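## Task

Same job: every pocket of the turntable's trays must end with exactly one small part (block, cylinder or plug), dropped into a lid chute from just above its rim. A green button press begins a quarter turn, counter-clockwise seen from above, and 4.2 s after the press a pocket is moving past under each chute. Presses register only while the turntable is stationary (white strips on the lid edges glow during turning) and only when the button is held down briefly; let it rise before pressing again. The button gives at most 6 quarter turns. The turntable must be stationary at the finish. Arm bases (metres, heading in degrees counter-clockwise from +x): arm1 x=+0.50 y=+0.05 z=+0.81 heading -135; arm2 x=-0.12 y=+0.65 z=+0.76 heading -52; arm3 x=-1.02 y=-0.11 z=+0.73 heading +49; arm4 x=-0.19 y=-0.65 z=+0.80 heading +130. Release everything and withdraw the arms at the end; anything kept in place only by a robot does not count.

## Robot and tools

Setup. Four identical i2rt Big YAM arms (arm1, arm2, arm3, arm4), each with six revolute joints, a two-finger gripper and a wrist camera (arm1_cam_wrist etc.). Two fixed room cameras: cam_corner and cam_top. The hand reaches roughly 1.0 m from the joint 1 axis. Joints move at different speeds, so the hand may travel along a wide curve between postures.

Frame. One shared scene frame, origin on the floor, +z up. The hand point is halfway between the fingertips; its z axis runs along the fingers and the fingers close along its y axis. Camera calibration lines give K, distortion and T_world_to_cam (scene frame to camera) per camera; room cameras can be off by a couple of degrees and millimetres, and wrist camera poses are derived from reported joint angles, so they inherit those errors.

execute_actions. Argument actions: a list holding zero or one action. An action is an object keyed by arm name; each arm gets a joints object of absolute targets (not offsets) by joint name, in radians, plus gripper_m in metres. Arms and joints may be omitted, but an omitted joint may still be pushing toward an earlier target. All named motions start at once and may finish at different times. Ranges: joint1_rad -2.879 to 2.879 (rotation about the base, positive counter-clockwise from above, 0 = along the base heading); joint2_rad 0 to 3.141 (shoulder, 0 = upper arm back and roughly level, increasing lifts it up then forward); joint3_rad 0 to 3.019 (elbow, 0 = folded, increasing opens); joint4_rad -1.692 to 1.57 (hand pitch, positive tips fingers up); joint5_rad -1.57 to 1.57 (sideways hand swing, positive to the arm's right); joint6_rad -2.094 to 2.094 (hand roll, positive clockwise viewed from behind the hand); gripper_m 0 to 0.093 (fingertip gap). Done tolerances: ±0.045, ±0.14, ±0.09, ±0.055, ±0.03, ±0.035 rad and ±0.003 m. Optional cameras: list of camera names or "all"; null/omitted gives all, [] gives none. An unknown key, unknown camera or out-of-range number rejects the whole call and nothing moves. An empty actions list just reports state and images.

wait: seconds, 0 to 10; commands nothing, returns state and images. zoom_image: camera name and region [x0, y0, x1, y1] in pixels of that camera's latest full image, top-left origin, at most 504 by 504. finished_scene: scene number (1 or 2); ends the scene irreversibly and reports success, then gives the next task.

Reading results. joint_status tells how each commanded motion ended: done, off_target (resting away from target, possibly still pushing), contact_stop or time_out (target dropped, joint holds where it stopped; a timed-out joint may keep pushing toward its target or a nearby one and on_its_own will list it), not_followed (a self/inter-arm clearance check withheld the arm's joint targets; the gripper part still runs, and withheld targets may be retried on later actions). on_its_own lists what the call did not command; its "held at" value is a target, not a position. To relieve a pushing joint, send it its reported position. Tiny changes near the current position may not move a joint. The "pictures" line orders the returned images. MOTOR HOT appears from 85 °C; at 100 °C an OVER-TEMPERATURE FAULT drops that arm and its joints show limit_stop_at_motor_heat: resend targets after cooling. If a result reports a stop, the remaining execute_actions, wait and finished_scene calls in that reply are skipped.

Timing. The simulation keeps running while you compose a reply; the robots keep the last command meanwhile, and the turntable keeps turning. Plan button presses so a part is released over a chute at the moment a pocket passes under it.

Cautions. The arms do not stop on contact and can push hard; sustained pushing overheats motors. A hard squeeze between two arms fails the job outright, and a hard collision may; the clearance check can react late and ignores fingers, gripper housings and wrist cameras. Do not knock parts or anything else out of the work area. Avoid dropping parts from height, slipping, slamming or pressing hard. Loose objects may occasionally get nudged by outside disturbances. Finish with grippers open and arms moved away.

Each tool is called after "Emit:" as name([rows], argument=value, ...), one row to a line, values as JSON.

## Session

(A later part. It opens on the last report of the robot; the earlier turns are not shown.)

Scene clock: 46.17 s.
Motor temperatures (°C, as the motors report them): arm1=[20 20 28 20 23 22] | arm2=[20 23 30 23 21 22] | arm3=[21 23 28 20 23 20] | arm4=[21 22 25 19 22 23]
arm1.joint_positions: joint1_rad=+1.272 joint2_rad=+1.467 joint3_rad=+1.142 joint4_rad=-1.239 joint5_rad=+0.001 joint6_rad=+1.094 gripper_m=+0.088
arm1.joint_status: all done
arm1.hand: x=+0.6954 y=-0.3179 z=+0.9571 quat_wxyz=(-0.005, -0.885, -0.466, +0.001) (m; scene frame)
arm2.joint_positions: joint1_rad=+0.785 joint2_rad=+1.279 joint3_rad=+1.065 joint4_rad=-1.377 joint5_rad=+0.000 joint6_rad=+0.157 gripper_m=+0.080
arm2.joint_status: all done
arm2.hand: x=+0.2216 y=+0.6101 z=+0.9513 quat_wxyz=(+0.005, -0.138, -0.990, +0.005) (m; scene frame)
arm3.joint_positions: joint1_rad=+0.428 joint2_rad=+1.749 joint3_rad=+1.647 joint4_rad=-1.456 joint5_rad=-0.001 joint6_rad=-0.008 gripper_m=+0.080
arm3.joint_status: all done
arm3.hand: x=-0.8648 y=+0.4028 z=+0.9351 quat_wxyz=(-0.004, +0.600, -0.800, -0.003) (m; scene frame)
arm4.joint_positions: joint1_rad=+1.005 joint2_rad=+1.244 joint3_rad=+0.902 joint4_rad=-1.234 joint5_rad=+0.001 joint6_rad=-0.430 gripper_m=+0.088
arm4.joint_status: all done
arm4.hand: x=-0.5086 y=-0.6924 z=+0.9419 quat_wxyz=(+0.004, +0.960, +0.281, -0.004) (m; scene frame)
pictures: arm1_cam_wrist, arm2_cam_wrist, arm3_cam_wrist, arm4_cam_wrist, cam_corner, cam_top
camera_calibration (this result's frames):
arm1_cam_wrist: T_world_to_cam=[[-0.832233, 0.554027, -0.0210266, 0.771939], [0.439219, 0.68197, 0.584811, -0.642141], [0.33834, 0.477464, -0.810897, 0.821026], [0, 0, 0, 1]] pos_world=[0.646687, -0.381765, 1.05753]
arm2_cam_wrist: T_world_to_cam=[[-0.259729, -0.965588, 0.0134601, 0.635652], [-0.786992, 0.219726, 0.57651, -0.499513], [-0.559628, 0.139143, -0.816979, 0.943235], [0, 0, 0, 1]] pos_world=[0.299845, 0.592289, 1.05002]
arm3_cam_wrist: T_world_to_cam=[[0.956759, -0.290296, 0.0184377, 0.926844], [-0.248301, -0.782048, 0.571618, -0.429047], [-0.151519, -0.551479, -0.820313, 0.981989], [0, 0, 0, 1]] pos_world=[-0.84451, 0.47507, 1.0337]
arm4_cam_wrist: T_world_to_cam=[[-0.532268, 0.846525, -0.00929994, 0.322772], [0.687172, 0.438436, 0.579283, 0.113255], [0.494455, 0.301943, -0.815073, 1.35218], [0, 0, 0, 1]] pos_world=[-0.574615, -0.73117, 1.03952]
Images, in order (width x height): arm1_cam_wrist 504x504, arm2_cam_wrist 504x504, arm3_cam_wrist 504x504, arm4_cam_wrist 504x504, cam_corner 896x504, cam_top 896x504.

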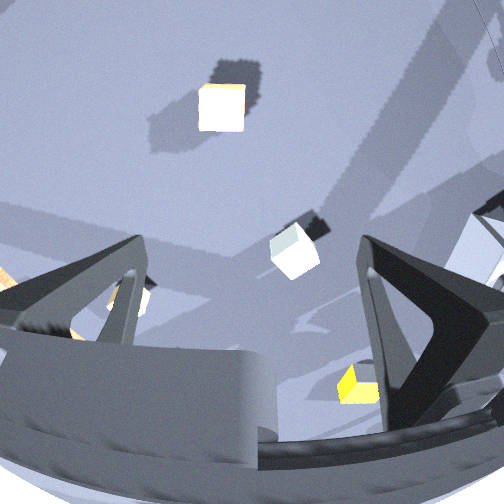

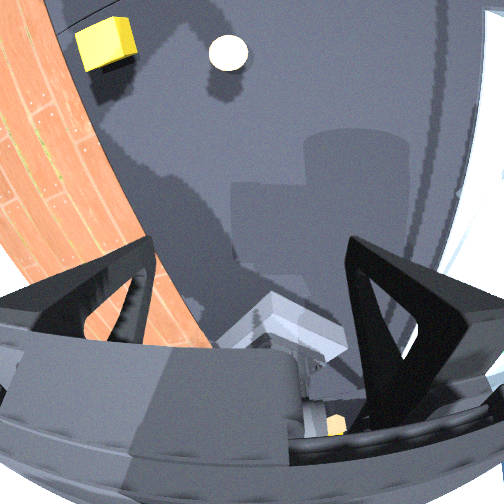

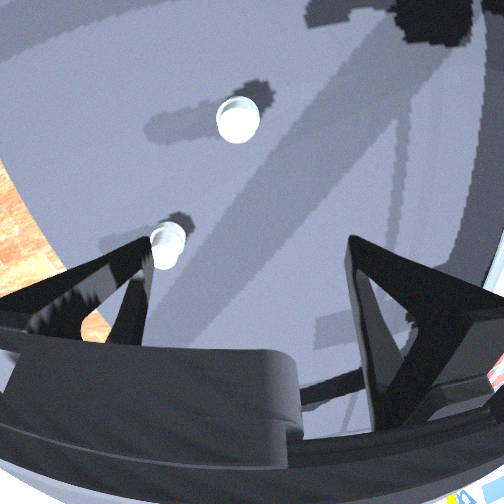

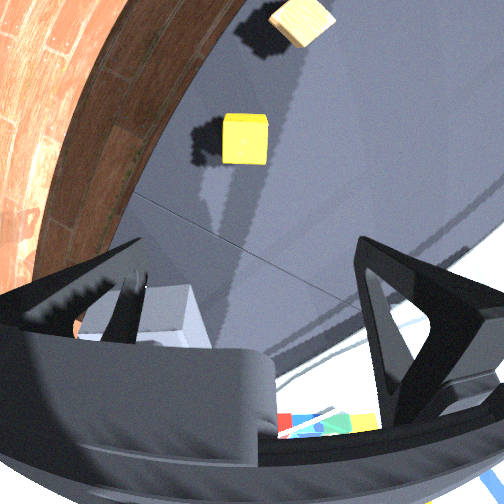

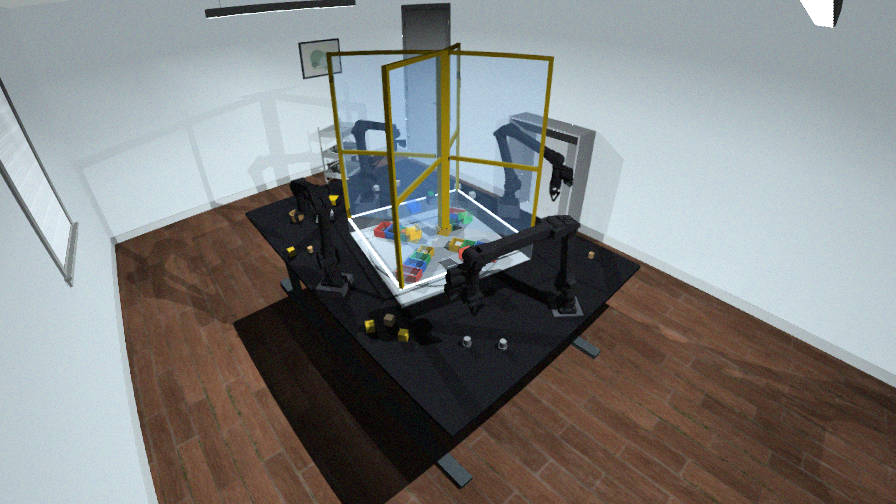

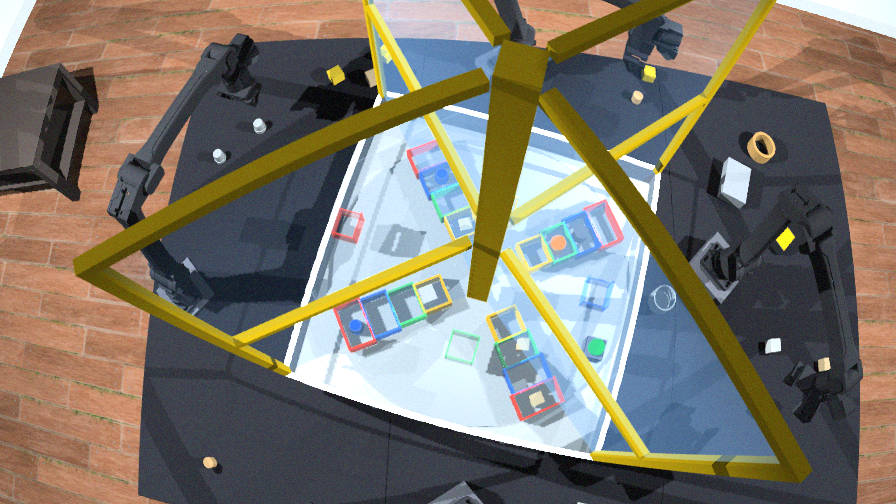

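Emit:
execute_actions([
  {"arm1":{"joints":{"joint1_rad":1.255,"joint2_rad":1.91,"joint3_rad":1.085,"joint4_rad":-0.803}},"arm2":{"joints":{"joint1_rad":0.80,"joint2_rad":1.712,"joint3_rad":0.943,"joint4_rad":-0.775}},"arm3":{"joints":{"joint1_rad":0.445,"joint2_rad":1.94,"joint3_rad":1.408,"joint4_rad":-1.022}},"arm4":{"joints":{"joint2_rad":1.632,"joint3_rad":0.668,"joint4_rad":-0.637}}},
], cameras=["arm1_cam_wrist","arm2_cam_wrist","arm3_cam_wrist","arm4_cam_wrist"])

Scene clock: 48.90 s.
Motor temperatures (°C, as the motors report them): arm1=[20 20 28 20 23 22] | arm2=[20 23 30 23 21 22] | arm3=[21 24 28 20 23 20] | arm4=[21 22 25 19 22 23]
arm1.joint_positions: joint1_rad=+1.262 joint2_rad=+1.930 joint3_rad=+1.076 joint4_rad=-0.818 joint5_rad=+0.001 joint6_rad=+1.095 gripper_m=+0.088
arm1.joint_status: all done
arm1.hand: x=+0.7060 y=-0.3481 z=+0.7394 quat_wxyz=(+0.049, -0.886, -0.461, +0.002) (m; scene frame)
arm2.joint_positions: joint1_rad=+0.794 joint2_rad=+1.710 joint3_rad=+0.950 joint4_rad=-0.786 joint5_rad=+0.000 joint6_rad=+0.157 gripper_m=+0.080
arm2.joint_status: all done
arm2.hand: x=+0.3018 y=+0.6021 z=+0.7531 quat_wxyz=(-0.018, -0.134, -0.991, +0.004) (m; scene frame)
arm3.joint_positions: joint1_rad=+0.438 joint2_rad=+1.933 joint3_rad=+1.404 joint4_rad=-1.031 joint5_rad=-0.003 joint6_rad=-0.007 gripper_m=+0.080
arm3.joint_status: all done
arm3.hand: x=-0.8666 y=+0.4162 z=+0.7503 quat_wxyz=(-0.003, +0.604, -0.797, -0.003) (m; scene frame)
arm4.joint_positions: joint1_rad=+1.005 joint2_rad=+1.629 joint3_rad=+0.656 joint4_rad=-0.647 joint5_rad=+0.001 joint6_rad=-0.431 gripper_m=+0.088
arm4.joint_status: all done
arm4.hand: x=-0.5018 y=-0.6935 z=+0.7483 quat_wxyz=(+0.008, +0.960, +0.281, +0.018) (m; scene frame)
pictures: arm1_cam_wrist, arm2_cam_wrist, arm3_cam_wrist, arm4_cam_wrist
camera_calibration (this result's frames):
arm1_cam_wrist: T_world_to_cam=[[-0.824608, 0.560823, 0.0741556, 0.71955], [0.47718, 0.619159, 0.623652, -0.576249], [0.303844, 0.549654, -0.778177, 0.680637], [0, 0, 0, 1]] pos_world=[0.661513, -0.420865, 0.835676]
arm2_cam_wrist: T_world_to_cam=[[-0.251656, -0.96779, 0.00722335, 0.65498], [-0.813613, 0.215596, 0.539956, -0.282344], [-0.524121, 0.130006, -0.841662, 0.840687], [0, 0, 0, 1]] pos_world=[0.375733, 0.58546, 0.855297]
arm3_cam_wrist: T_world_to_cam=[[0.959518, -0.281119, 0.0172684, 0.935246], [-0.239813, -0.7833, 0.573525, -0.306972], [-0.147703, -0.554449, -0.819006, 0.841119], [0, 0, 0, 1]] pos_world=[-0.846766, 0.488821, 0.848787]
arm4_cam_wrist: T_world_to_cam=[[-0.532174, 0.846194, -0.0273081, 0.338761], [0.660945, 0.435395, 0.611214, 0.182071], [0.529096, 0.307223, -0.790994, 1.19434], [0, 0, 0, 1]] pos_world=[-0.571977, -0.732858, 0.842679]
Images, in order (width x height): arm1_cam_wrist 504x504, arm2_cam_wrist 504x504, arm3_cam_wrist 504x504, arm4_cam_wrist 504x504.

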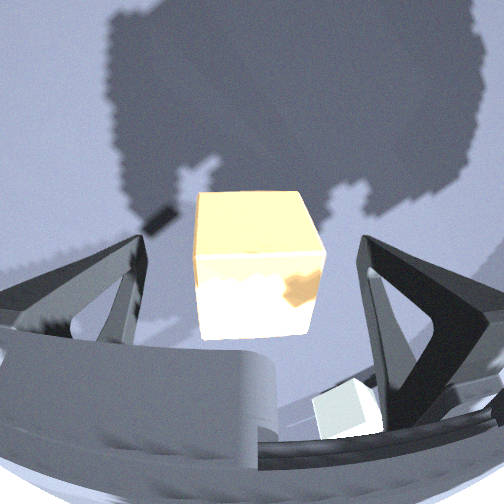

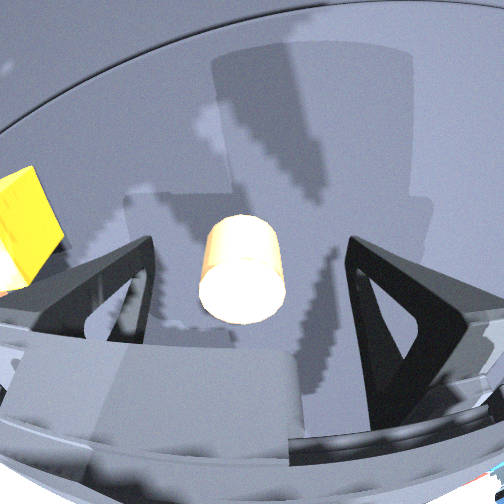

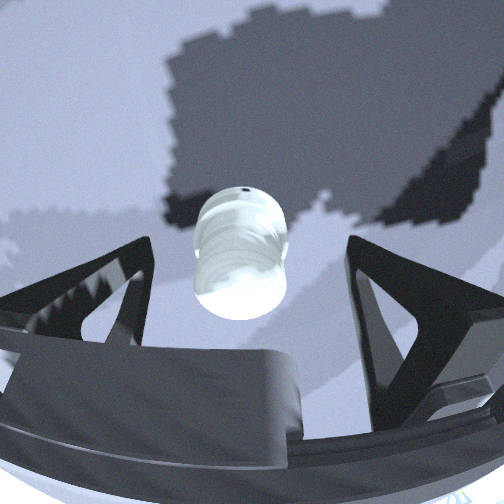

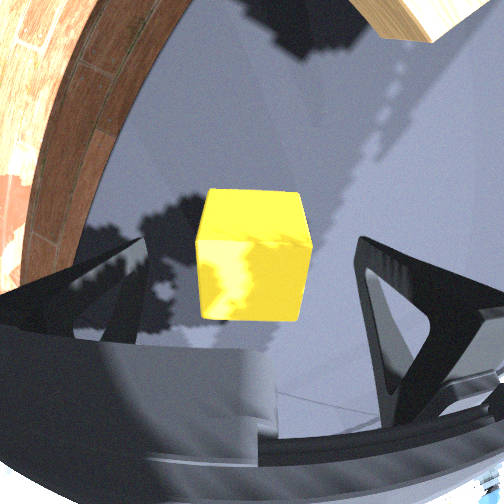

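Emit:
execute_actions([
  {"arm1":{"joints":{"gripper_m":0.025}},"arm2":{"joints":{"joint2_rad":1.745,"gripper_m":0.014}},"arm3":{"joints":{"joint4_rad":-1.005,"gripper_m":0.014}},"arm4":{"joints":{"joint2_rad":1.66,"joint4_rad":-0.61,"gripper_m":0.022}}},
], cameras=["arm1_cam_wrist","arm2_cam_wrist","arm3_cam_wrist","arm4_cam_wrist"])

Scene clock: 49.70 s.
Motor temperatures (°C, as the motors report them): arm1=[20 20 28 20 23 22] | arm2=[20 23 30 23 21 22] | arm3=[21 24 28 20 23 20] | arm4=[21 22 25 19 22 23]
arm1.joint_positions: joint1_rad=+1.262 joint2_rad=+1.930 joint3_rad=+1.076 joint4_rad=-0.818 joint5_rad=+0.001 joint6_rad=+1.095 gripper_m=+0.040
arm1.joint_status: gripper_m off_target (ended at +0.040, target +0.025)
arm1.hand: x=+0.7061 y=-0.3481 z=+0.7394 quat_wxyz=(+0.049, -0.886, -0.461, +0.001) (m; scene frame)
arm2.joint_positions: joint1_rad=+0.794 joint2_rad=+1.716 joint3_rad=+0.950 joint4_rad=-0.785 joint5_rad=+0.000 joint6_rad=+0.157 gripper_m=+0.031
arm2.joint_status: gripper_m off_target (ended at +0.031, target +0.014); the others done
arm2.hand: x=+0.3011 y=+0.6021 z=+0.7507 quat_wxyz=(-0.015, -0.134, -0.991, +0.004) (m; scene frame)
arm3.joint_positions: joint1_rad=+0.438 joint2_rad=+1.933 joint3_rad=+1.404 joint4_rad=-1.014 joint5_rad=-0.002 joint6_rad=-0.007 gripper_m=+0.031
arm3.joint_status: gripper_m off_target (ended at +0.031, target +0.014); the others done
arm3.hand: x=-0.8653 y=+0.4201 z=+0.7504 quat_wxyz=(-0.010, +0.604, -0.797, -0.007) (m; scene frame)
arm4.joint_positions: joint1_rad=+1.005 joint2_rad=+1.635 joint3_rad=+0.656 joint4_rad=-0.619 joint5_rad=+0.000 joint6_rad=-0.431 gripper_m=+0.040
arm4.joint_status: gripper_m off_target (ended at +0.040, target +0.022); the others done
arm4.hand: x=-0.5075 y=-0.6943 z=+0.7464 quat_wxyz=(+0.006, +0.960, +0.281, +0.007) (m; scene frame)
pictures: arm1_cam_wrist, arm2_cam_wrist, arm3_cam_wrist, arm4_cam_wrist
camera_calibration (this result's frames):
arm1_cam_wrist: T_world_to_cam=[[-0.824397, 0.561155, 0.0739938, 0.719667], [0.477248, 0.618862, 0.623895, -0.576627], [0.30431, 0.54965, -0.777998, 0.68014], [0, 0, 0, 1]] pos_world=[0.661512, -0.420831, 0.835651]
arm2_cam_wrist: T_world_to_cam=[[-0.251666, -0.967781, 0.00798184, 0.654307], [-0.810724, 0.215314, 0.544395, -0.285604], [-0.528574, 0.130535, -0.838791, 0.837128], [0, 0, 0, 1]] pos_world=[0.375605, 0.585447, 0.852434]
arm3_cam_wrist: T_world_to_cam=[[0.959321, -0.281746, 0.0179656, 0.934698], [-0.243154, -0.792229, 0.559687, -0.292383], [-0.143457, -0.541288, -0.828509, 0.848812], [0, 0, 0, 1]] pos_world=[-0.846001, 0.491165, 0.850099]
arm4_cam_wrist: T_world_to_cam=[[-0.532795, 0.846037, -0.0187346, 0.329627], [0.673842, 0.437539, 0.595396, 0.207163], [0.511924, 0.3046, -0.803214, 1.19467], [0, 0, 0, 1]] pos_world=[-0.575553, -0.733416, 0.842407]
Images, in order (width x height): arm1_cam_wrist 504x504, arm2_cam_wrist 504x504, arm3_cam_wrist 504x504, arm4_cam_wrist 504x504.

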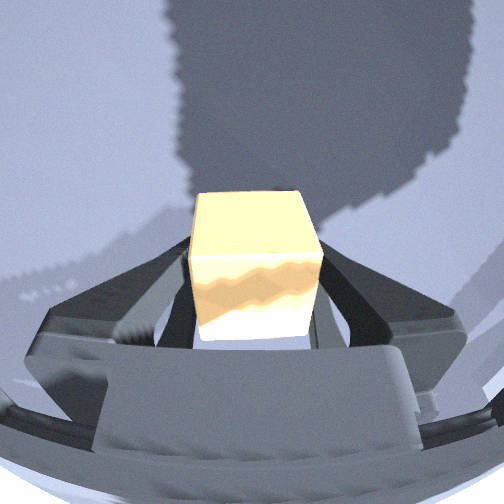

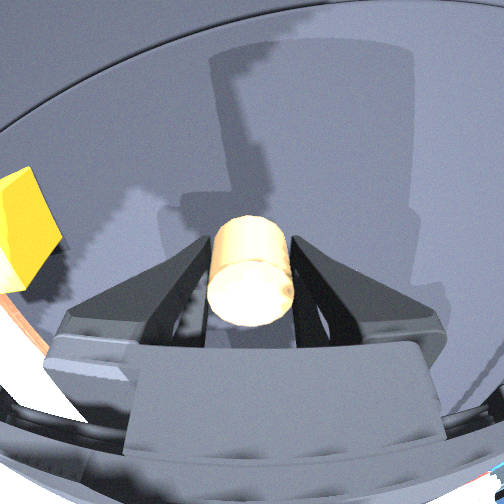

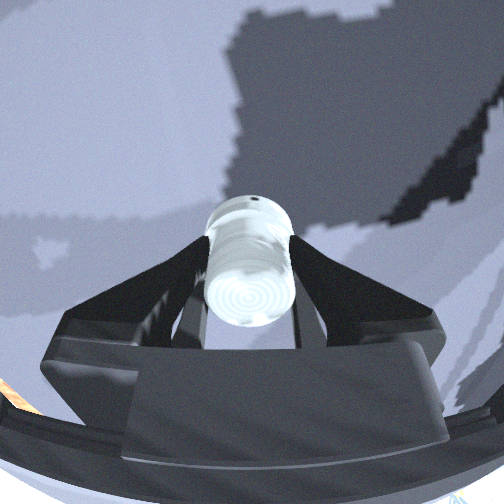

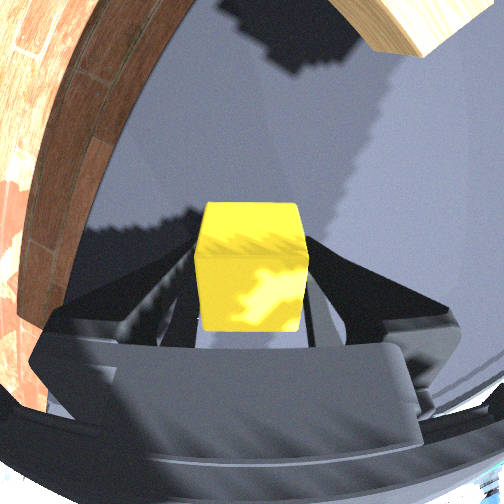

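Emit:
execute_actions([
  {"arm1":{"joints":{"joint1_rad":-0.229,"joint2_rad":1.595,"joint3_rad":1.355,"joint4_rad":-1.265,"joint6_rad":0.473}},"arm2":{"joints":{"joint1_rad":-0.682,"joint2_rad":1.29,"joint3_rad":1.11,"joint4_rad":-1.40}},"arm3":{"joints":{"joint1_rad":-0.48,"joint2_rad":1.72,"joint3_rad":1.69,"joint4_rad":-1.49}},"arm4":{"joints":{"joint1_rad":-0.628,"joint2_rad":1.42,"joint3_rad":1.19,"joint4_rad":-1.31,"joint6_rad":0.27}}},
])

Scene clock: 52.00 s.
Motor temperatures (°C, as the motors report them): arm1=[20 21 28 20 23 22] | arm2=[20 23 30 23 21 22] | arm3=[21 24 28 20 23 20] | arm4=[21 22 25 19 22 23]
arm1.joint_positions: joint1_rad=-0.236 joint2_rad=+1.614 joint3_rad=+1.353 joint4_rad=-1.251 joint5_rad=+0.000 joint6_rad=+0.489 gripper_m=+0.040
arm1.joint_status: all done
arm1.hand: x=+0.0840 y=-0.2115 z=+0.9724 quat_wxyz=(-0.017, -0.999, -0.034, +0.026) (m; scene frame)
arm2.joint_positions: joint1_rad=-0.686 joint2_rad=+1.281 joint3_rad=+1.097 joint4_rad=-1.391 joint5_rad=+0.000 joint6_rad=+0.157 gripper_m=+0.031
arm2.joint_status: all done
arm2.hand: x=-0.1297 y=+0.2990 z=+0.9624 quat_wxyz=(-0.006, -0.767, -0.642, -0.002) (m; scene frame)
arm3.joint_positions: joint1_rad=-0.487 joint2_rad=+1.713 joint3_rad=+1.692 joint4_rad=-1.482 joint5_rad=+0.003 joint6_rad=-0.007 gripper_m=+0.031
arm3.joint_status: all done
arm3.hand: x=-0.5141 y=+0.0786 z=+0.9722 quat_wxyz=(-0.034, +0.184, -0.982, -0.003) (m; scene frame)
arm4.joint_positions: joint1_rad=-0.633 joint2_rad=+1.418 joint3_rad=+1.164 joint4_rad=-1.302 joint5_rad=+0.000 joint6_rad=+0.260 gripper_m=+0.040
arm4.joint_status: all done
arm4.hand: x=-0.2162 y=-0.2443 z=+0.9704 quat_wxyz=(+0.003, +0.637, -0.771, -0.005) (m; scene frame)
pictures: arm1_cam_wrist, arm2_cam_wrist, arm3_cam_wrist, arm4_cam_wrist, cam_corner, cam_top
camera_calibration (this result's frames):
arm1_cam_wrist: T_world_to_cam=[[-0.0820187, 0.995608, -0.0451296, 0.258335], [0.8319, 0.0933281, 0.547021, -0.575736], [0.54883, 0.00732258, -0.835902, 0.896691], [0, 0, 0, 1]] pos_world=[0.00801248, -0.210035, 1.07614]
arm2_cam_wrist: T_world_to_cam=[[-0.986736, 0.162148, -0.00776594, -0.167249], [0.129344, 0.814216, 0.56597, -0.762728], [0.098094, 0.557459, -0.824389, 0.766325], [0, 0, 0, 1]] pos_world=[-0.141548, 0.22095, 1.06213]
arm3_cam_wrist: T_world_to_cam=[[0.35127, -0.935969, 0.0239019, 0.230658], [-0.802005, -0.287624, 0.523507, -0.893482], [-0.483112, -0.203062, -0.851686, 0.719434], [0, 0, 0, 1]] pos_world=[-0.450034, 0.104991, 1.07496]
arm4_cam_wrist: T_world_to_cam=[[0.980573, -0.195668, -0.0138142, 0.176189], [-0.150649, -0.796322, 0.585813, -0.789749], [-0.125625, -0.572351, -0.810329, 0.743217], [0, 0, 0, 1]] pos_world=[-0.198374, -0.169039, 1.06733]
Images, in order (width x height): arm1_cam_wrist 504x504, arm2_cam_wrist 504x504, arm3_cam_wrist 504x504, arm4_cam_wrist 504x504, cam_corner 896x504, cam_top 896x504.

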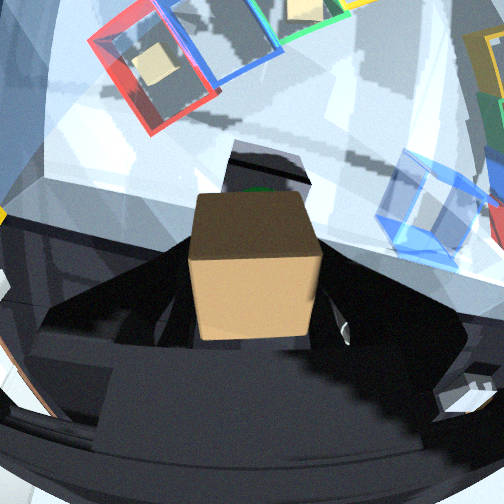

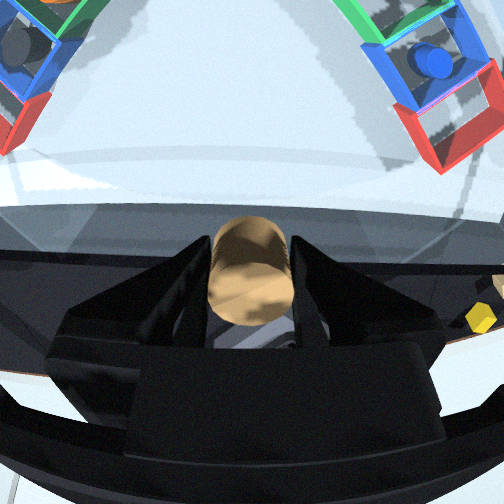

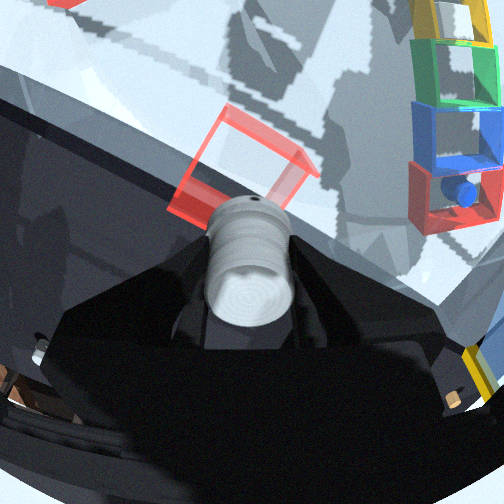

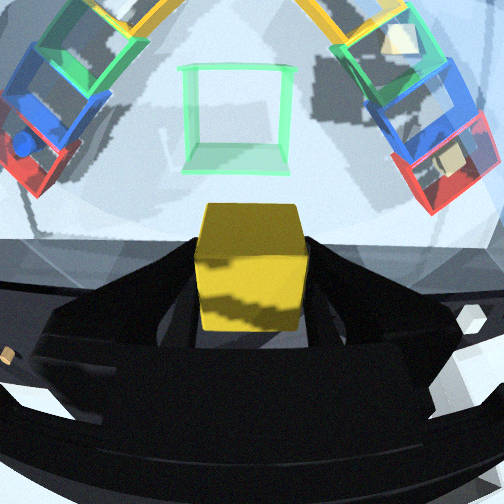

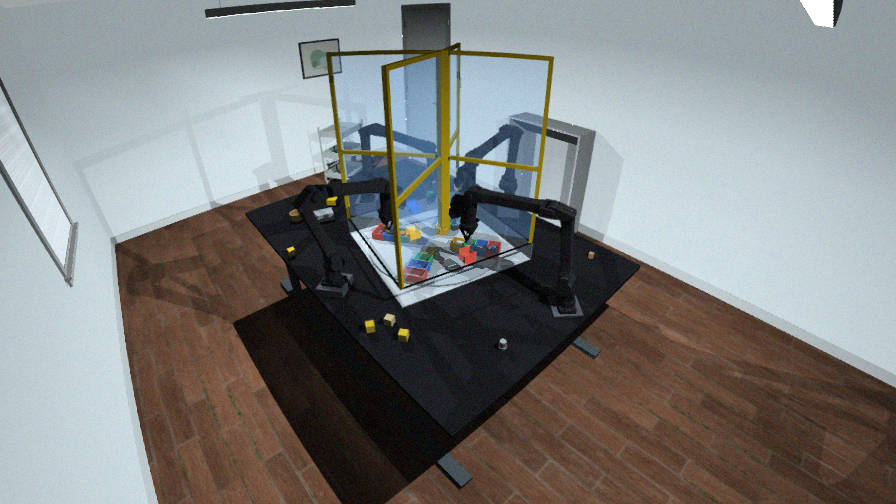

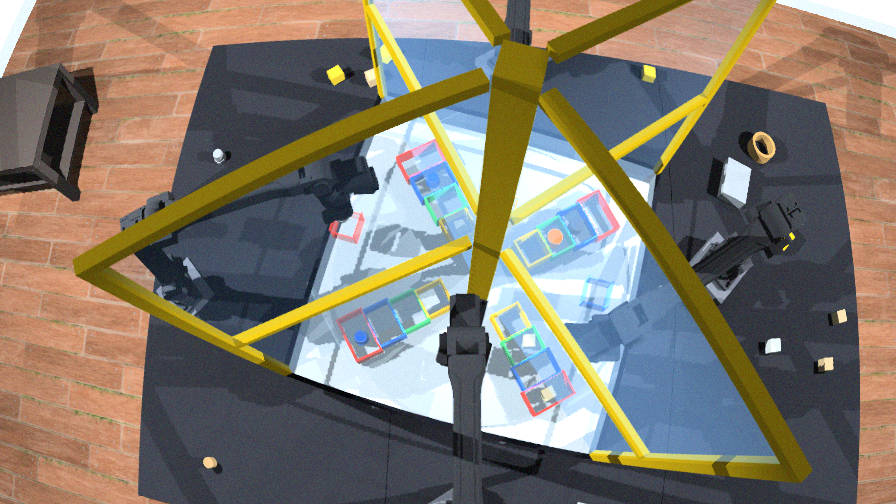

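Emit:
execute_actions(actions=[], cameras=[])

Emit:
execute_actions([
  {"arm1":{"joints":{"joint2_rad":1.74,"joint4_rad":-1.30}},"arm2":{"joints":{"joint2_rad":1.64,"joint3_rad":1.53,"joint4_rad":-1.45}},"arm3":{"joints":{"joint2_rad":1.778,"joint4_rad":-1.535}},"arm4":{"joints":{"joint2_rad":1.52,"joint4_rad":-1.16}}},
], cameras=["arm3_cam_wrist","arm4_cam_wrist","cam_top"])

Scene clock: 53.57 s.
Motor temperatures (°C, as the motors report them): arm1=[20 21 28 20 23 22] | arm2=[20 23 30 23 21 22] | arm3=[21 24 28 20 23 20] | arm4=[21 22 25 19 22 23]
arm1.joint_positions: joint1_rad=-0.236 joint2_rad=+1.614 joint3_rad=+1.353 joint4_rad=-1.251 joint5_rad=+0.000 joint6_rad=+0.489 gripper_m=+0.040
arm1.joint_status: all done
arm1.hand: x=+0.0840 y=-0.2115 z=+0.9724 quat_wxyz=(-0.017, -0.999, -0.034, +0.026) (m; scene frame)
arm2.joint_positions: joint1_rad=-0.686 joint2_rad=+1.281 joint3_rad=+1.097 joint4_rad=-1.391 joint5_rad=+0.000 joint6_rad=+0.157 gripper_m=+0.031
arm2.joint_status: all done
arm2.hand: x=-0.1297 y=+0.2990 z=+0.9624 quat_wxyz=(-0.006, -0.767, -0.642, -0.002) (m; scene frame)
arm3.joint_positions: joint1_rad=-0.487 joint2_rad=+1.713 joint3_rad=+1.692 joint4_rad=-1.482 joint5_rad=+0.003 joint6_rad=-0.007 gripper_m=+0.031
arm3.joint_status: all done
arm3.hand: x=-0.5141 y=+0.0786 z=+0.9722 quat_wxyz=(-0.034, +0.184, -0.982, -0.003) (m; scene frame)
arm4.joint_positions: joint1_rad=-0.633 joint2_rad=+1.418 joint3_rad=+1.164 joint4_rad=-1.302 joint5_rad=+0.000 joint6_rad=+0.260 gripper_m=+0.040
arm4.joint_status: all done
arm4.hand: x=-0.2162 y=-0.2443 z=+0.9704 quat_wxyz=(+0.003, +0.637, -0.771, -0.005) (m; scene frame)
pictures: none
No camera images: the call's "cameras" was empty. Leave "cameras" out to get every camera's image.

Scene clock: 54.73 s.
Motor temperatures (°C, as the motors report them): arm1=[20 21 28 20 23 22] | arm2=[20 23 30 23 21 22] | arm3=[21 24 28 20 23 20] | arm4=[21 22 25 19 22 23]
arm1.joint_positions: joint1_rad=-0.235 joint2_rad=+1.717 joint3_rad=+1.363 joint4_rad=-1.290 joint5_rad=-0.006 joint6_rad=+0.487 gripper_m=+0.039
arm1.joint_status: all done
arm1.hand: x=+0.0889 y=-0.2102 z=+0.9279 quat_wxyz=(+0.013, -0.999, -0.035, -0.033) (m; scene frame)
arm2.joint_positions: joint1_rad=-0.686 joint2_rad=+1.634 joint3_rad=+1.476 joint4_rad=-1.447 joint5_rad=+0.000 joint6_rad=+0.157 gripper_m=+0.031
arm2.joint_status: all done
arm2.hand: x=-0.1324 y=+0.1698 z=+0.9649 quat_wxyz=(+0.006, -0.767, -0.642, -0.011) (m; scene frame)
arm3.joint_positions: joint1_rad=-0.487 joint2_rad=+1.771 joint3_rad=+1.692 joint4_rad=-1.526 joint5_rad=+0.003 joint6_rad=-0.007 gripper_m=+0.031
arm3.joint_status: all done
arm3.hand: x=-0.5190 y=+0.0767 z=+0.9421 quat_wxyz=(+0.017, +0.184, -0.983, +0.006) (m; scene frame)
arm4.joint_positions: joint1_rad=-0.633 joint2_rad=+1.519 joint3_rad=+1.164 joint4_rad=-1.170 joint5_rad=+0.000 joint6_rad=+0.260 gripper_m=+0.040
arm4.joint_status: all done
arm4.hand: x=-0.2190 y=-0.2102 z=+0.9303 quat_wxyz=(-0.006, +0.637, -0.771, -0.017) (m; scene frame)
pictures: arm3_cam_wrist, arm4_cam_wrist, cam_top
camera_calibration (this result's frames):
arm3_cam_wrist: T_world_to_cam=[[0.353278, -0.935203, 0.0242918, 0.231875], [-0.748008, -0.266778, 0.607712, -0.935097], [-0.561853, -0.232861, -0.793786, 0.597873], [0, 0, 0, 1]] pos_world=[-0.44546, 0.106608, 1.03722]
arm4_cam_wrist: T_world_to_cam=[[0.980474, -0.195439, -0.0217792, 0.192531], [-0.149679, -0.813527, 0.561935, -0.720704], [-0.127542, -0.547702, -0.826895, 0.750111], [0, 0, 0, 1]] pos_world=[-0.200975, -0.137846, 1.02944]
Images, in order (width x height): arm3_cam_wrist 504x504, arm4_cam_wrist 504x504, cam_top 896x504.

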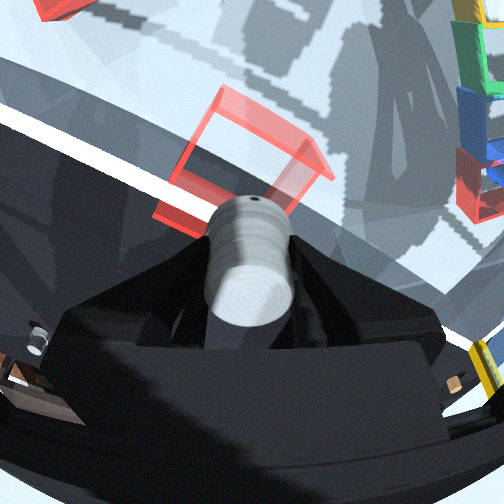

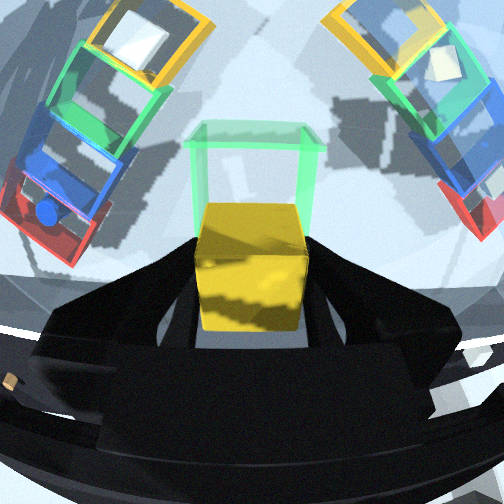

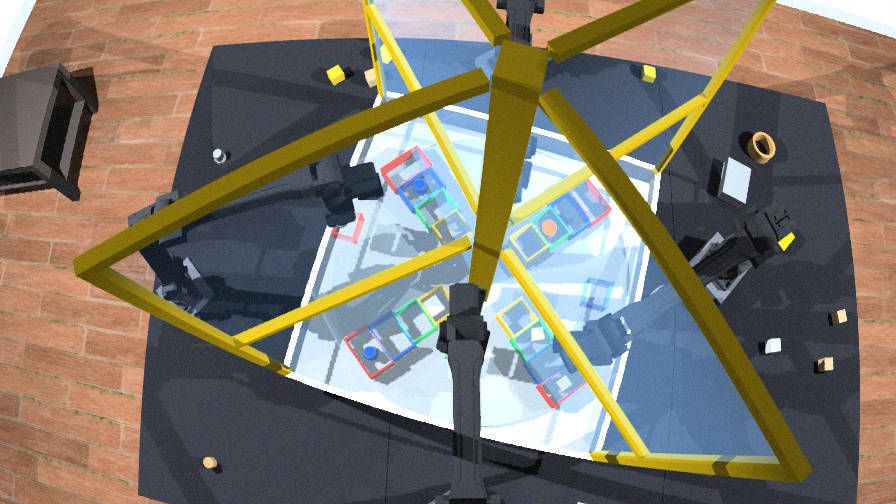

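Emit:
execute_actions([
  {"arm1":{"joints":{"joint1_rad":-0.506,"joint2_rad":1.46,"joint3_rad":1.145,"joint4_rad":-1.24}},"arm2":{"joints":{"joint2_rad":1.71,"joint4_rad":-1.335}}},
], cameras=["arm1_cam_wrist","arm2_cam_wrist"])

Scene clock: 55.93 s.
Motor temperatures (°C, as the motors report them): arm1=[20 21 28 20 23 22] | arm2=[20 23 31 23 21 22] | arm3=[21 24 28 20 23 20] | arm4=[21 22 25 19 22 23]
arm1.joint_positions: joint1_rad=-0.511 joint2_rad=+1.464 joint3_rad=+1.140 joint4_rad=-1.249 joint5_rad=+0.001 joint6_rad=+0.487 gripper_m=+0.039
arm1.joint_status: all done
arm1.hand: x=+0.1054 y=-0.0666 z=+0.9562 quat_wxyz=(-0.001, -0.995, +0.103, -0.001) (m; scene frame)
arm2.joint_positions: joint1_rad=-0.686 joint2_rad=+1.702 joint3_rad=+1.479 joint4_rad=-1.345 joint5_rad=+0.000 joint6_rad=+0.157 gripper_m=+0.031
arm2.joint_status: all done
arm2.hand: x=-0.1327 y=+0.1401 z=+0.9337 quat_wxyz=(-0.008, -0.767, -0.642, +0.001) (m; scene frame)
arm3.joint_positions: joint1_rad=-0.487 joint2_rad=+1.771 joint3_rad=+1.692 joint4_rad=-1.526 joint5_rad=+0.003 joint6_rad=-0.007 gripper_m=+0.031
arm3.joint_status: not commanded
arm3.hand: x=-0.5190 y=+0.0767 z=+0.9421 quat_wxyz=(+0.017, +0.184, -0.983, +0.006) (m; scene frame)
arm4.joint_positions: joint1_rad=-0.633 joint2_rad=+1.519 joint3_rad=+1.164 joint4_rad=-1.170 joint5_rad=+0.000 joint6_rad=+0.260 gripper_m=+0.040
arm4.joint_status: not commanded
arm4.hand: x=-0.2190 y=-0.2102 z=+0.9303 quat_wxyz=(-0.006, +0.637, -0.771, -0.017) (m; scene frame)
pictures: arm1_cam_wrist, arm2_cam_wrist
camera_calibration (this result's frames):
arm1_cam_wrist: T_world_to_cam=[[0.19196, 0.981279, -0.0155529, 0.0569231], [0.791599, -0.145448, 0.593477, -0.654373], [0.580105, -0.126236, -0.8047, 0.828333], [0, 0, 0, 1]] pos_world=[0.026554, -0.0464696, 1.0558]
arm2_cam_wrist: T_world_to_cam=[[-0.986726, 0.162158, -0.00874123, -0.143707], [0.129478, 0.818073, 0.56035, -0.612027], [0.0980163, 0.55178, -0.82821, 0.835916], [0, 0, 0, 1]] pos_world=[-0.144489, 0.0627445, 1.03401]
Images, in order (width x height): arm1_cam_wrist 504x504, arm2_cam_wrist 504x504.

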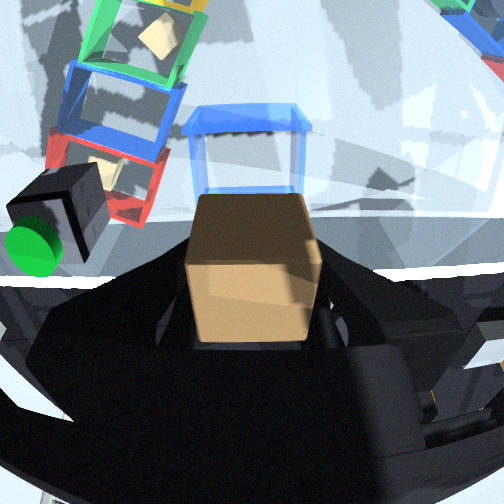

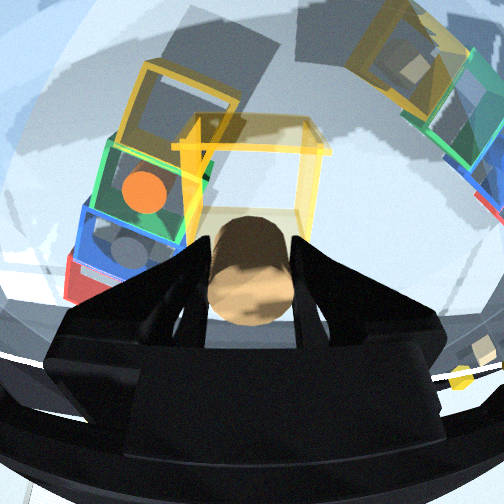

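Emit:
execute_actions(actions=[], cameras=[])

Scene clock: 56.27 s.
Motor temperatures (°C, as the motors report them): arm1=[20 21 28 20 23 22] | arm2=[20 23 31 23 21 22] | arm3=[21 24 28 20 23 20] | arm4=[21 22 25 19 22 23]
arm1.joint_positions: joint1_rad=-0.511 joint2_rad=+1.464 joint3_rad=+1.140 joint4_rad=-1.249 joint5_rad=+0.001 joint6_rad=+0.487 gripper_m=+0.039
arm1.joint_status: all done
arm1.hand: x=+0.1054 y=-0.0666 z=+0.9562 quat_wxyz=(-0.001, -0.995, +0.103, -0.001) (m; scene frame)
arm2.joint_positions: joint1_rad=-0.686 joint2_rad=+1.702 joint3_rad=+1.479 joint4_rad=-1.345 joint5_rad=+0.000 joint6_rad=+0.157 gripper_m=+0.031
arm2.joint_status: all done
arm2.hand: x=-0.1327 y=+0.1401 z=+0.9337 quat_wxyz=(-0.008, -0.767, -0.642, +0.001) (m; scene frame)
arm3.joint_positions: joint1_rad=-0.487 joint2_rad=+1.771 joint3_rad=+1.692 joint4_rad=-1.526 joint5_rad=+0.003 joint6_rad=-0.007 gripper_m=+0.031
arm3.joint_status: not commanded
arm3.hand: x=-0.5190 y=+0.0767 z=+0.9421 quat_wxyz=(+0.017, +0.184, -0.983, +0.006) (m; scene frame)
arm4.joint_positions: joint1_rad=-0.633 joint2_rad=+1.519 joint3_rad=+1.164 joint4_rad=-1.170 joint5_rad=+0.000 joint6_rad=+0.260 gripper_m=+0.040
arm4.joint_status: not commanded
arm4.hand: x=-0.2190 y=-0.2102 z=+0.9303 quat_wxyz=(-0.006, +0.637, -0.771, -0.017) (m; scene frame)
pictures: none
No camera images: the call's "cameras" was empty. Leave "cameras" out to get every camera's image.

Emit:
wait(seconds=1.45)

Emit:
execute_actions([
  {"arm1":{"joints":{"gripper_m":0.065}},"arm2":{"joints":{"gripper_m":0.065}},"arm3":{"joints":{"gripper_m":0.065}},"arm4":{"joints":{"gripper_m":0.065}}},
], cameras=["cam_top"])

Scene clock: 57.87 s.
Motor temperatures (°C, as the motors report them): arm1=[20 21 28 20 23 22] | arm2=[20 23 31 23 21 22] | arm3=[21 24 28 20 23 20] | arm4=[21 22 25 19 22 23]
arm1.joint_positions: joint1_rad=-0.511 joint2_rad=+1.464 joint3_rad=+1.140 joint4_rad=-1.249 joint5_rad=+0.001 joint6_rad=+0.487 gripper_m=+0.039
arm1.joint_status: all done
arm1.hand: x=+0.1054 y=-0.0666 z=+0.9562 quat_wxyz=(-0.001, -0.995, +0.103, -0.001) (m; scene frame)
arm2.joint_positions: joint1_rad=-0.686 joint2_rad=+1.702 joint3_rad=+1.479 joint4_rad=-1.345 joint5_rad=+0.000 joint6_rad=+0.157 gripper_m=+0.031
arm2.joint_status: all done
arm2.hand: x=-0.1327 y=+0.1401 z=+0.9337 quat_wxyz=(-0.008, -0.767, -0.642, +0.001) (m; scene frame)
arm3.joint_positions: joint1_rad=-0.487 joint2_rad=+1.771 joint3_rad=+1.692 joint4_rad=-1.526 joint5_rad=+0.003 joint6_rad=-0.007 gripper_m=+0.031
arm3.joint_status: not commanded
arm3.hand: x=-0.5190 y=+0.0767 z=+0.9421 quat_wxyz=(+0.017, +0.184, -0.983, +0.006) (m; scene frame)
arm4.joint_positions: joint1_rad=-0.633 joint2_rad=+1.519 joint3_rad=+1.164 joint4_rad=-1.170 joint5_rad=+0.000 joint6_rad=+0.260 gripper_m=+0.040
arm4.joint_status: not commanded
arm4.hand: x=-0.2190 y=-0.2102 z=+0.9303 quat_wxyz=(-0.006, +0.637, -0.771, -0.017) (m; scene frame)
wait: 1.47 s; at rest by 0.13 s
pictures: arm1_cam_wrist, arm2_cam_wrist, arm3_cam_wrist, arm4_cam_wrist, cam_corner, cam_top
camera_calibration (this result's frames):
arm1_cam_wrist: T_world_to_cam=[[0.19196, 0.981279, -0.0155529, 0.0569231], [0.791599, -0.145448, 0.593477, -0.654373], [0.580105, -0.126236, -0.8047, 0.828333], [0, 0, 0, 1]] pos_world=[0.026554, -0.0464696, 1.0558]
arm2_cam_wrist: T_world_to_cam=[[-0.986726, 0.162158, -0.00874123, -0.143707], [0.129478, 0.818073, 0.56035, -0.612027], [0.0980163, 0.55178, -0.82821, 0.835916], [0, 0, 0, 1]] pos_world=[-0.144489, 0.0627445, 1.03401]
arm3_cam_wrist: T_world_to_cam=[[0.353278, -0.935203, 0.0242918, 0.231875], [-0.748008, -0.266778, 0.607712, -0.935097], [-0.561853, -0.232861, -0.793786, 0.597873], [0, 0, 0, 1]] pos_world=[-0.44546, 0.106608, 1.03722]
arm4_cam_wrist: T_world_to_cam=[[0.980474, -0.195439, -0.0217792, 0.192531], [-0.149679, -0.813527, 0.561935, -0.720704], [-0.127542, -0.547702, -0.826895, 0.750111], [0, 0, 0, 1]] pos_world=[-0.200975, -0.137846, 1.02944]
Images, in order (width x height): arm1_cam_wrist 504x504, arm2_cam_wrist 504x504, arm3_cam_wrist 504x504, arm4_cam_wrist 504x504, cam_corner 896x504, cam_top 896x504.

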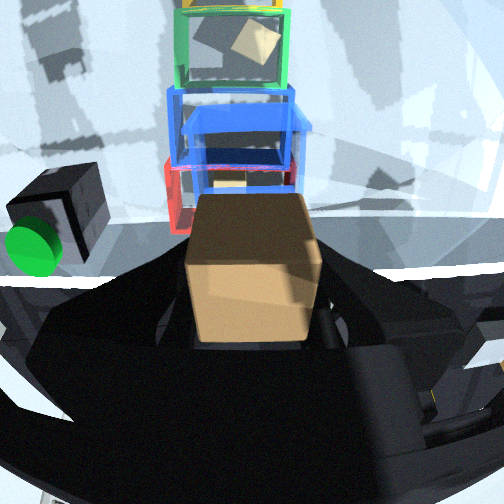

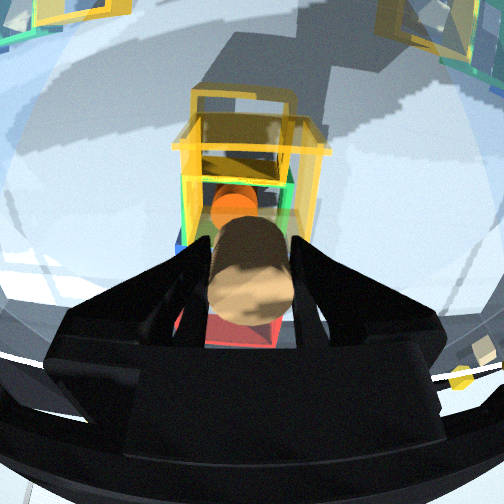

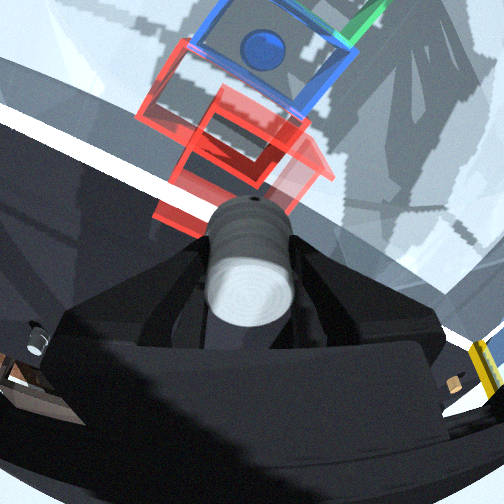

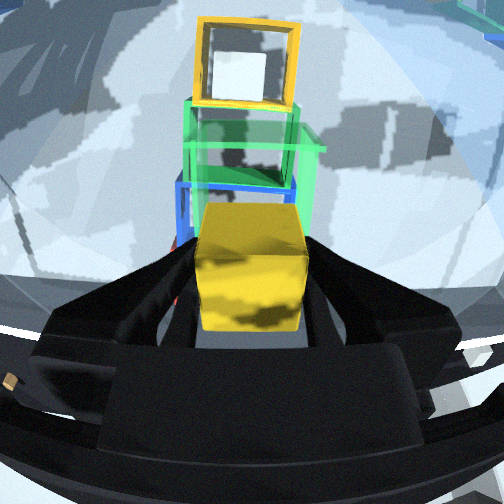

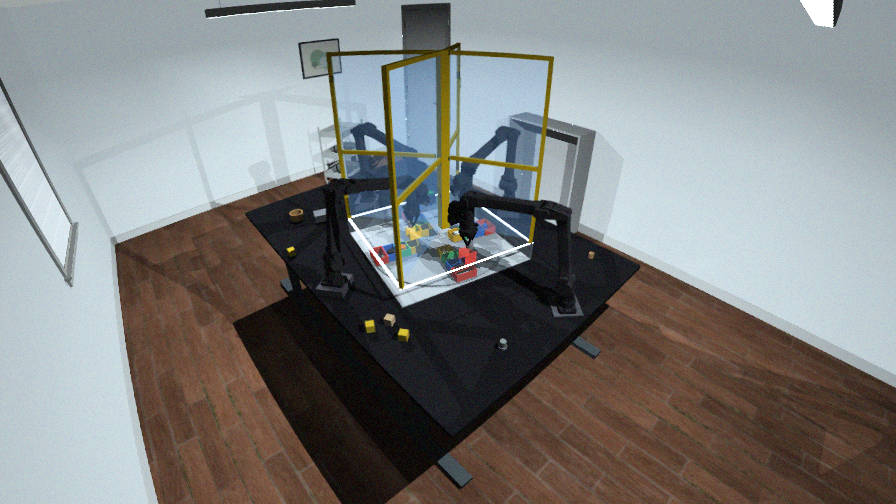

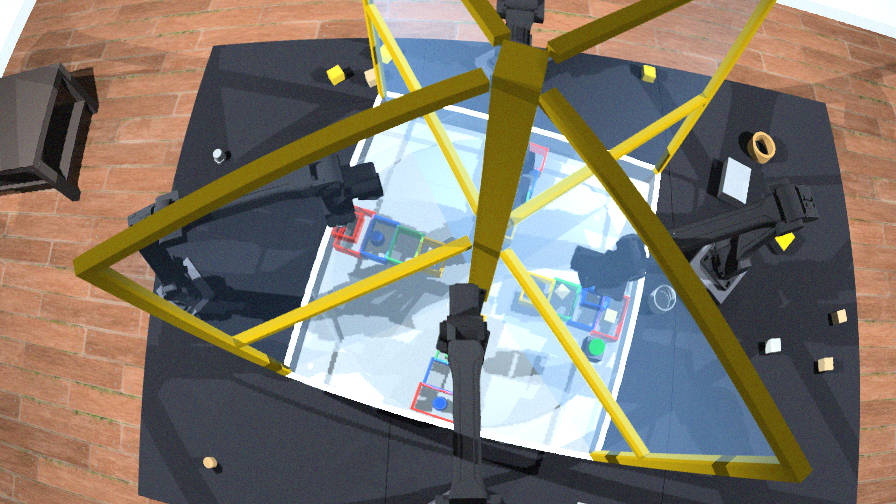

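Scene clock: 58.47 s.
Motor temperatures (°C, as the motors report them): arm1=[20 21 28 20 23 22] | arm2=[20 23 31 23 21 22] | arm3=[21 24 28 20 23 20] | arm4=[21 22 26 19 22 23]
arm1.joint_positions: joint1_rad=-0.511 joint2_rad=+1.464 joint3_rad=+1.140 joint4_rad=-1.249 joint5_rad=+0.001 joint6_rad=+0.487 gripper_m=+0.065
arm1.joint_status: all done
arm1.hand: x=+0.1054 y=-0.0666 z=+0.9562 quat_wxyz=(-0.001, -0.995, +0.103, -0.001) (m; scene frame)
arm2.joint_positions: joint1_rad=-0.686 joint2_rad=+1.702 joint3_rad=+1.479 joint4_rad=-1.345 joint5_rad=+0.000 joint6_rad=+0.157 gripper_m=+0.065
arm2.joint_status: all done
arm2.hand: x=-0.1327 y=+0.1401 z=+0.9337 quat_wxyz=(-0.008, -0.767, -0.642, +0.001) (m; scene frame)
arm3.joint_positions: joint1_rad=-0.487 joint2_rad=+1.771 joint3_rad=+1.692 joint4_rad=-1.526 joint5_rad=+0.003 joint6_rad=-0.007 gripper_m=+0.065
arm3.joint_status: all done
arm3.hand: x=-0.5190 y=+0.0767 z=+0.9421 quat_wxyz=(+0.017, +0.184, -0.983, +0.006) (m; scene frame)
arm4.joint_positions: joint1_rad=-0.633 joint2_rad=+1.519 joint3_rad=+1.164 joint4_rad=-1.170 joint5_rad=+0.000 joint6_rad=+0.260 gripper_m=+0.065
arm4.joint_status: all done
arm4.hand: x=-0.2190 y=-0.2102 z=+0.9303 quat_wxyz=(-0.006, +0.637, -0.771, -0.017) (m; scene frame)
pictures: cam_top
Images, in order (width x height): cam_top 896x504.

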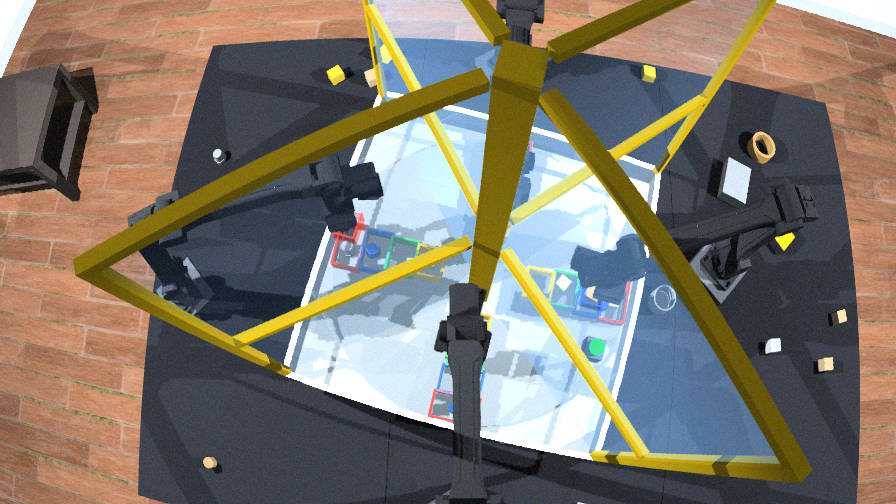

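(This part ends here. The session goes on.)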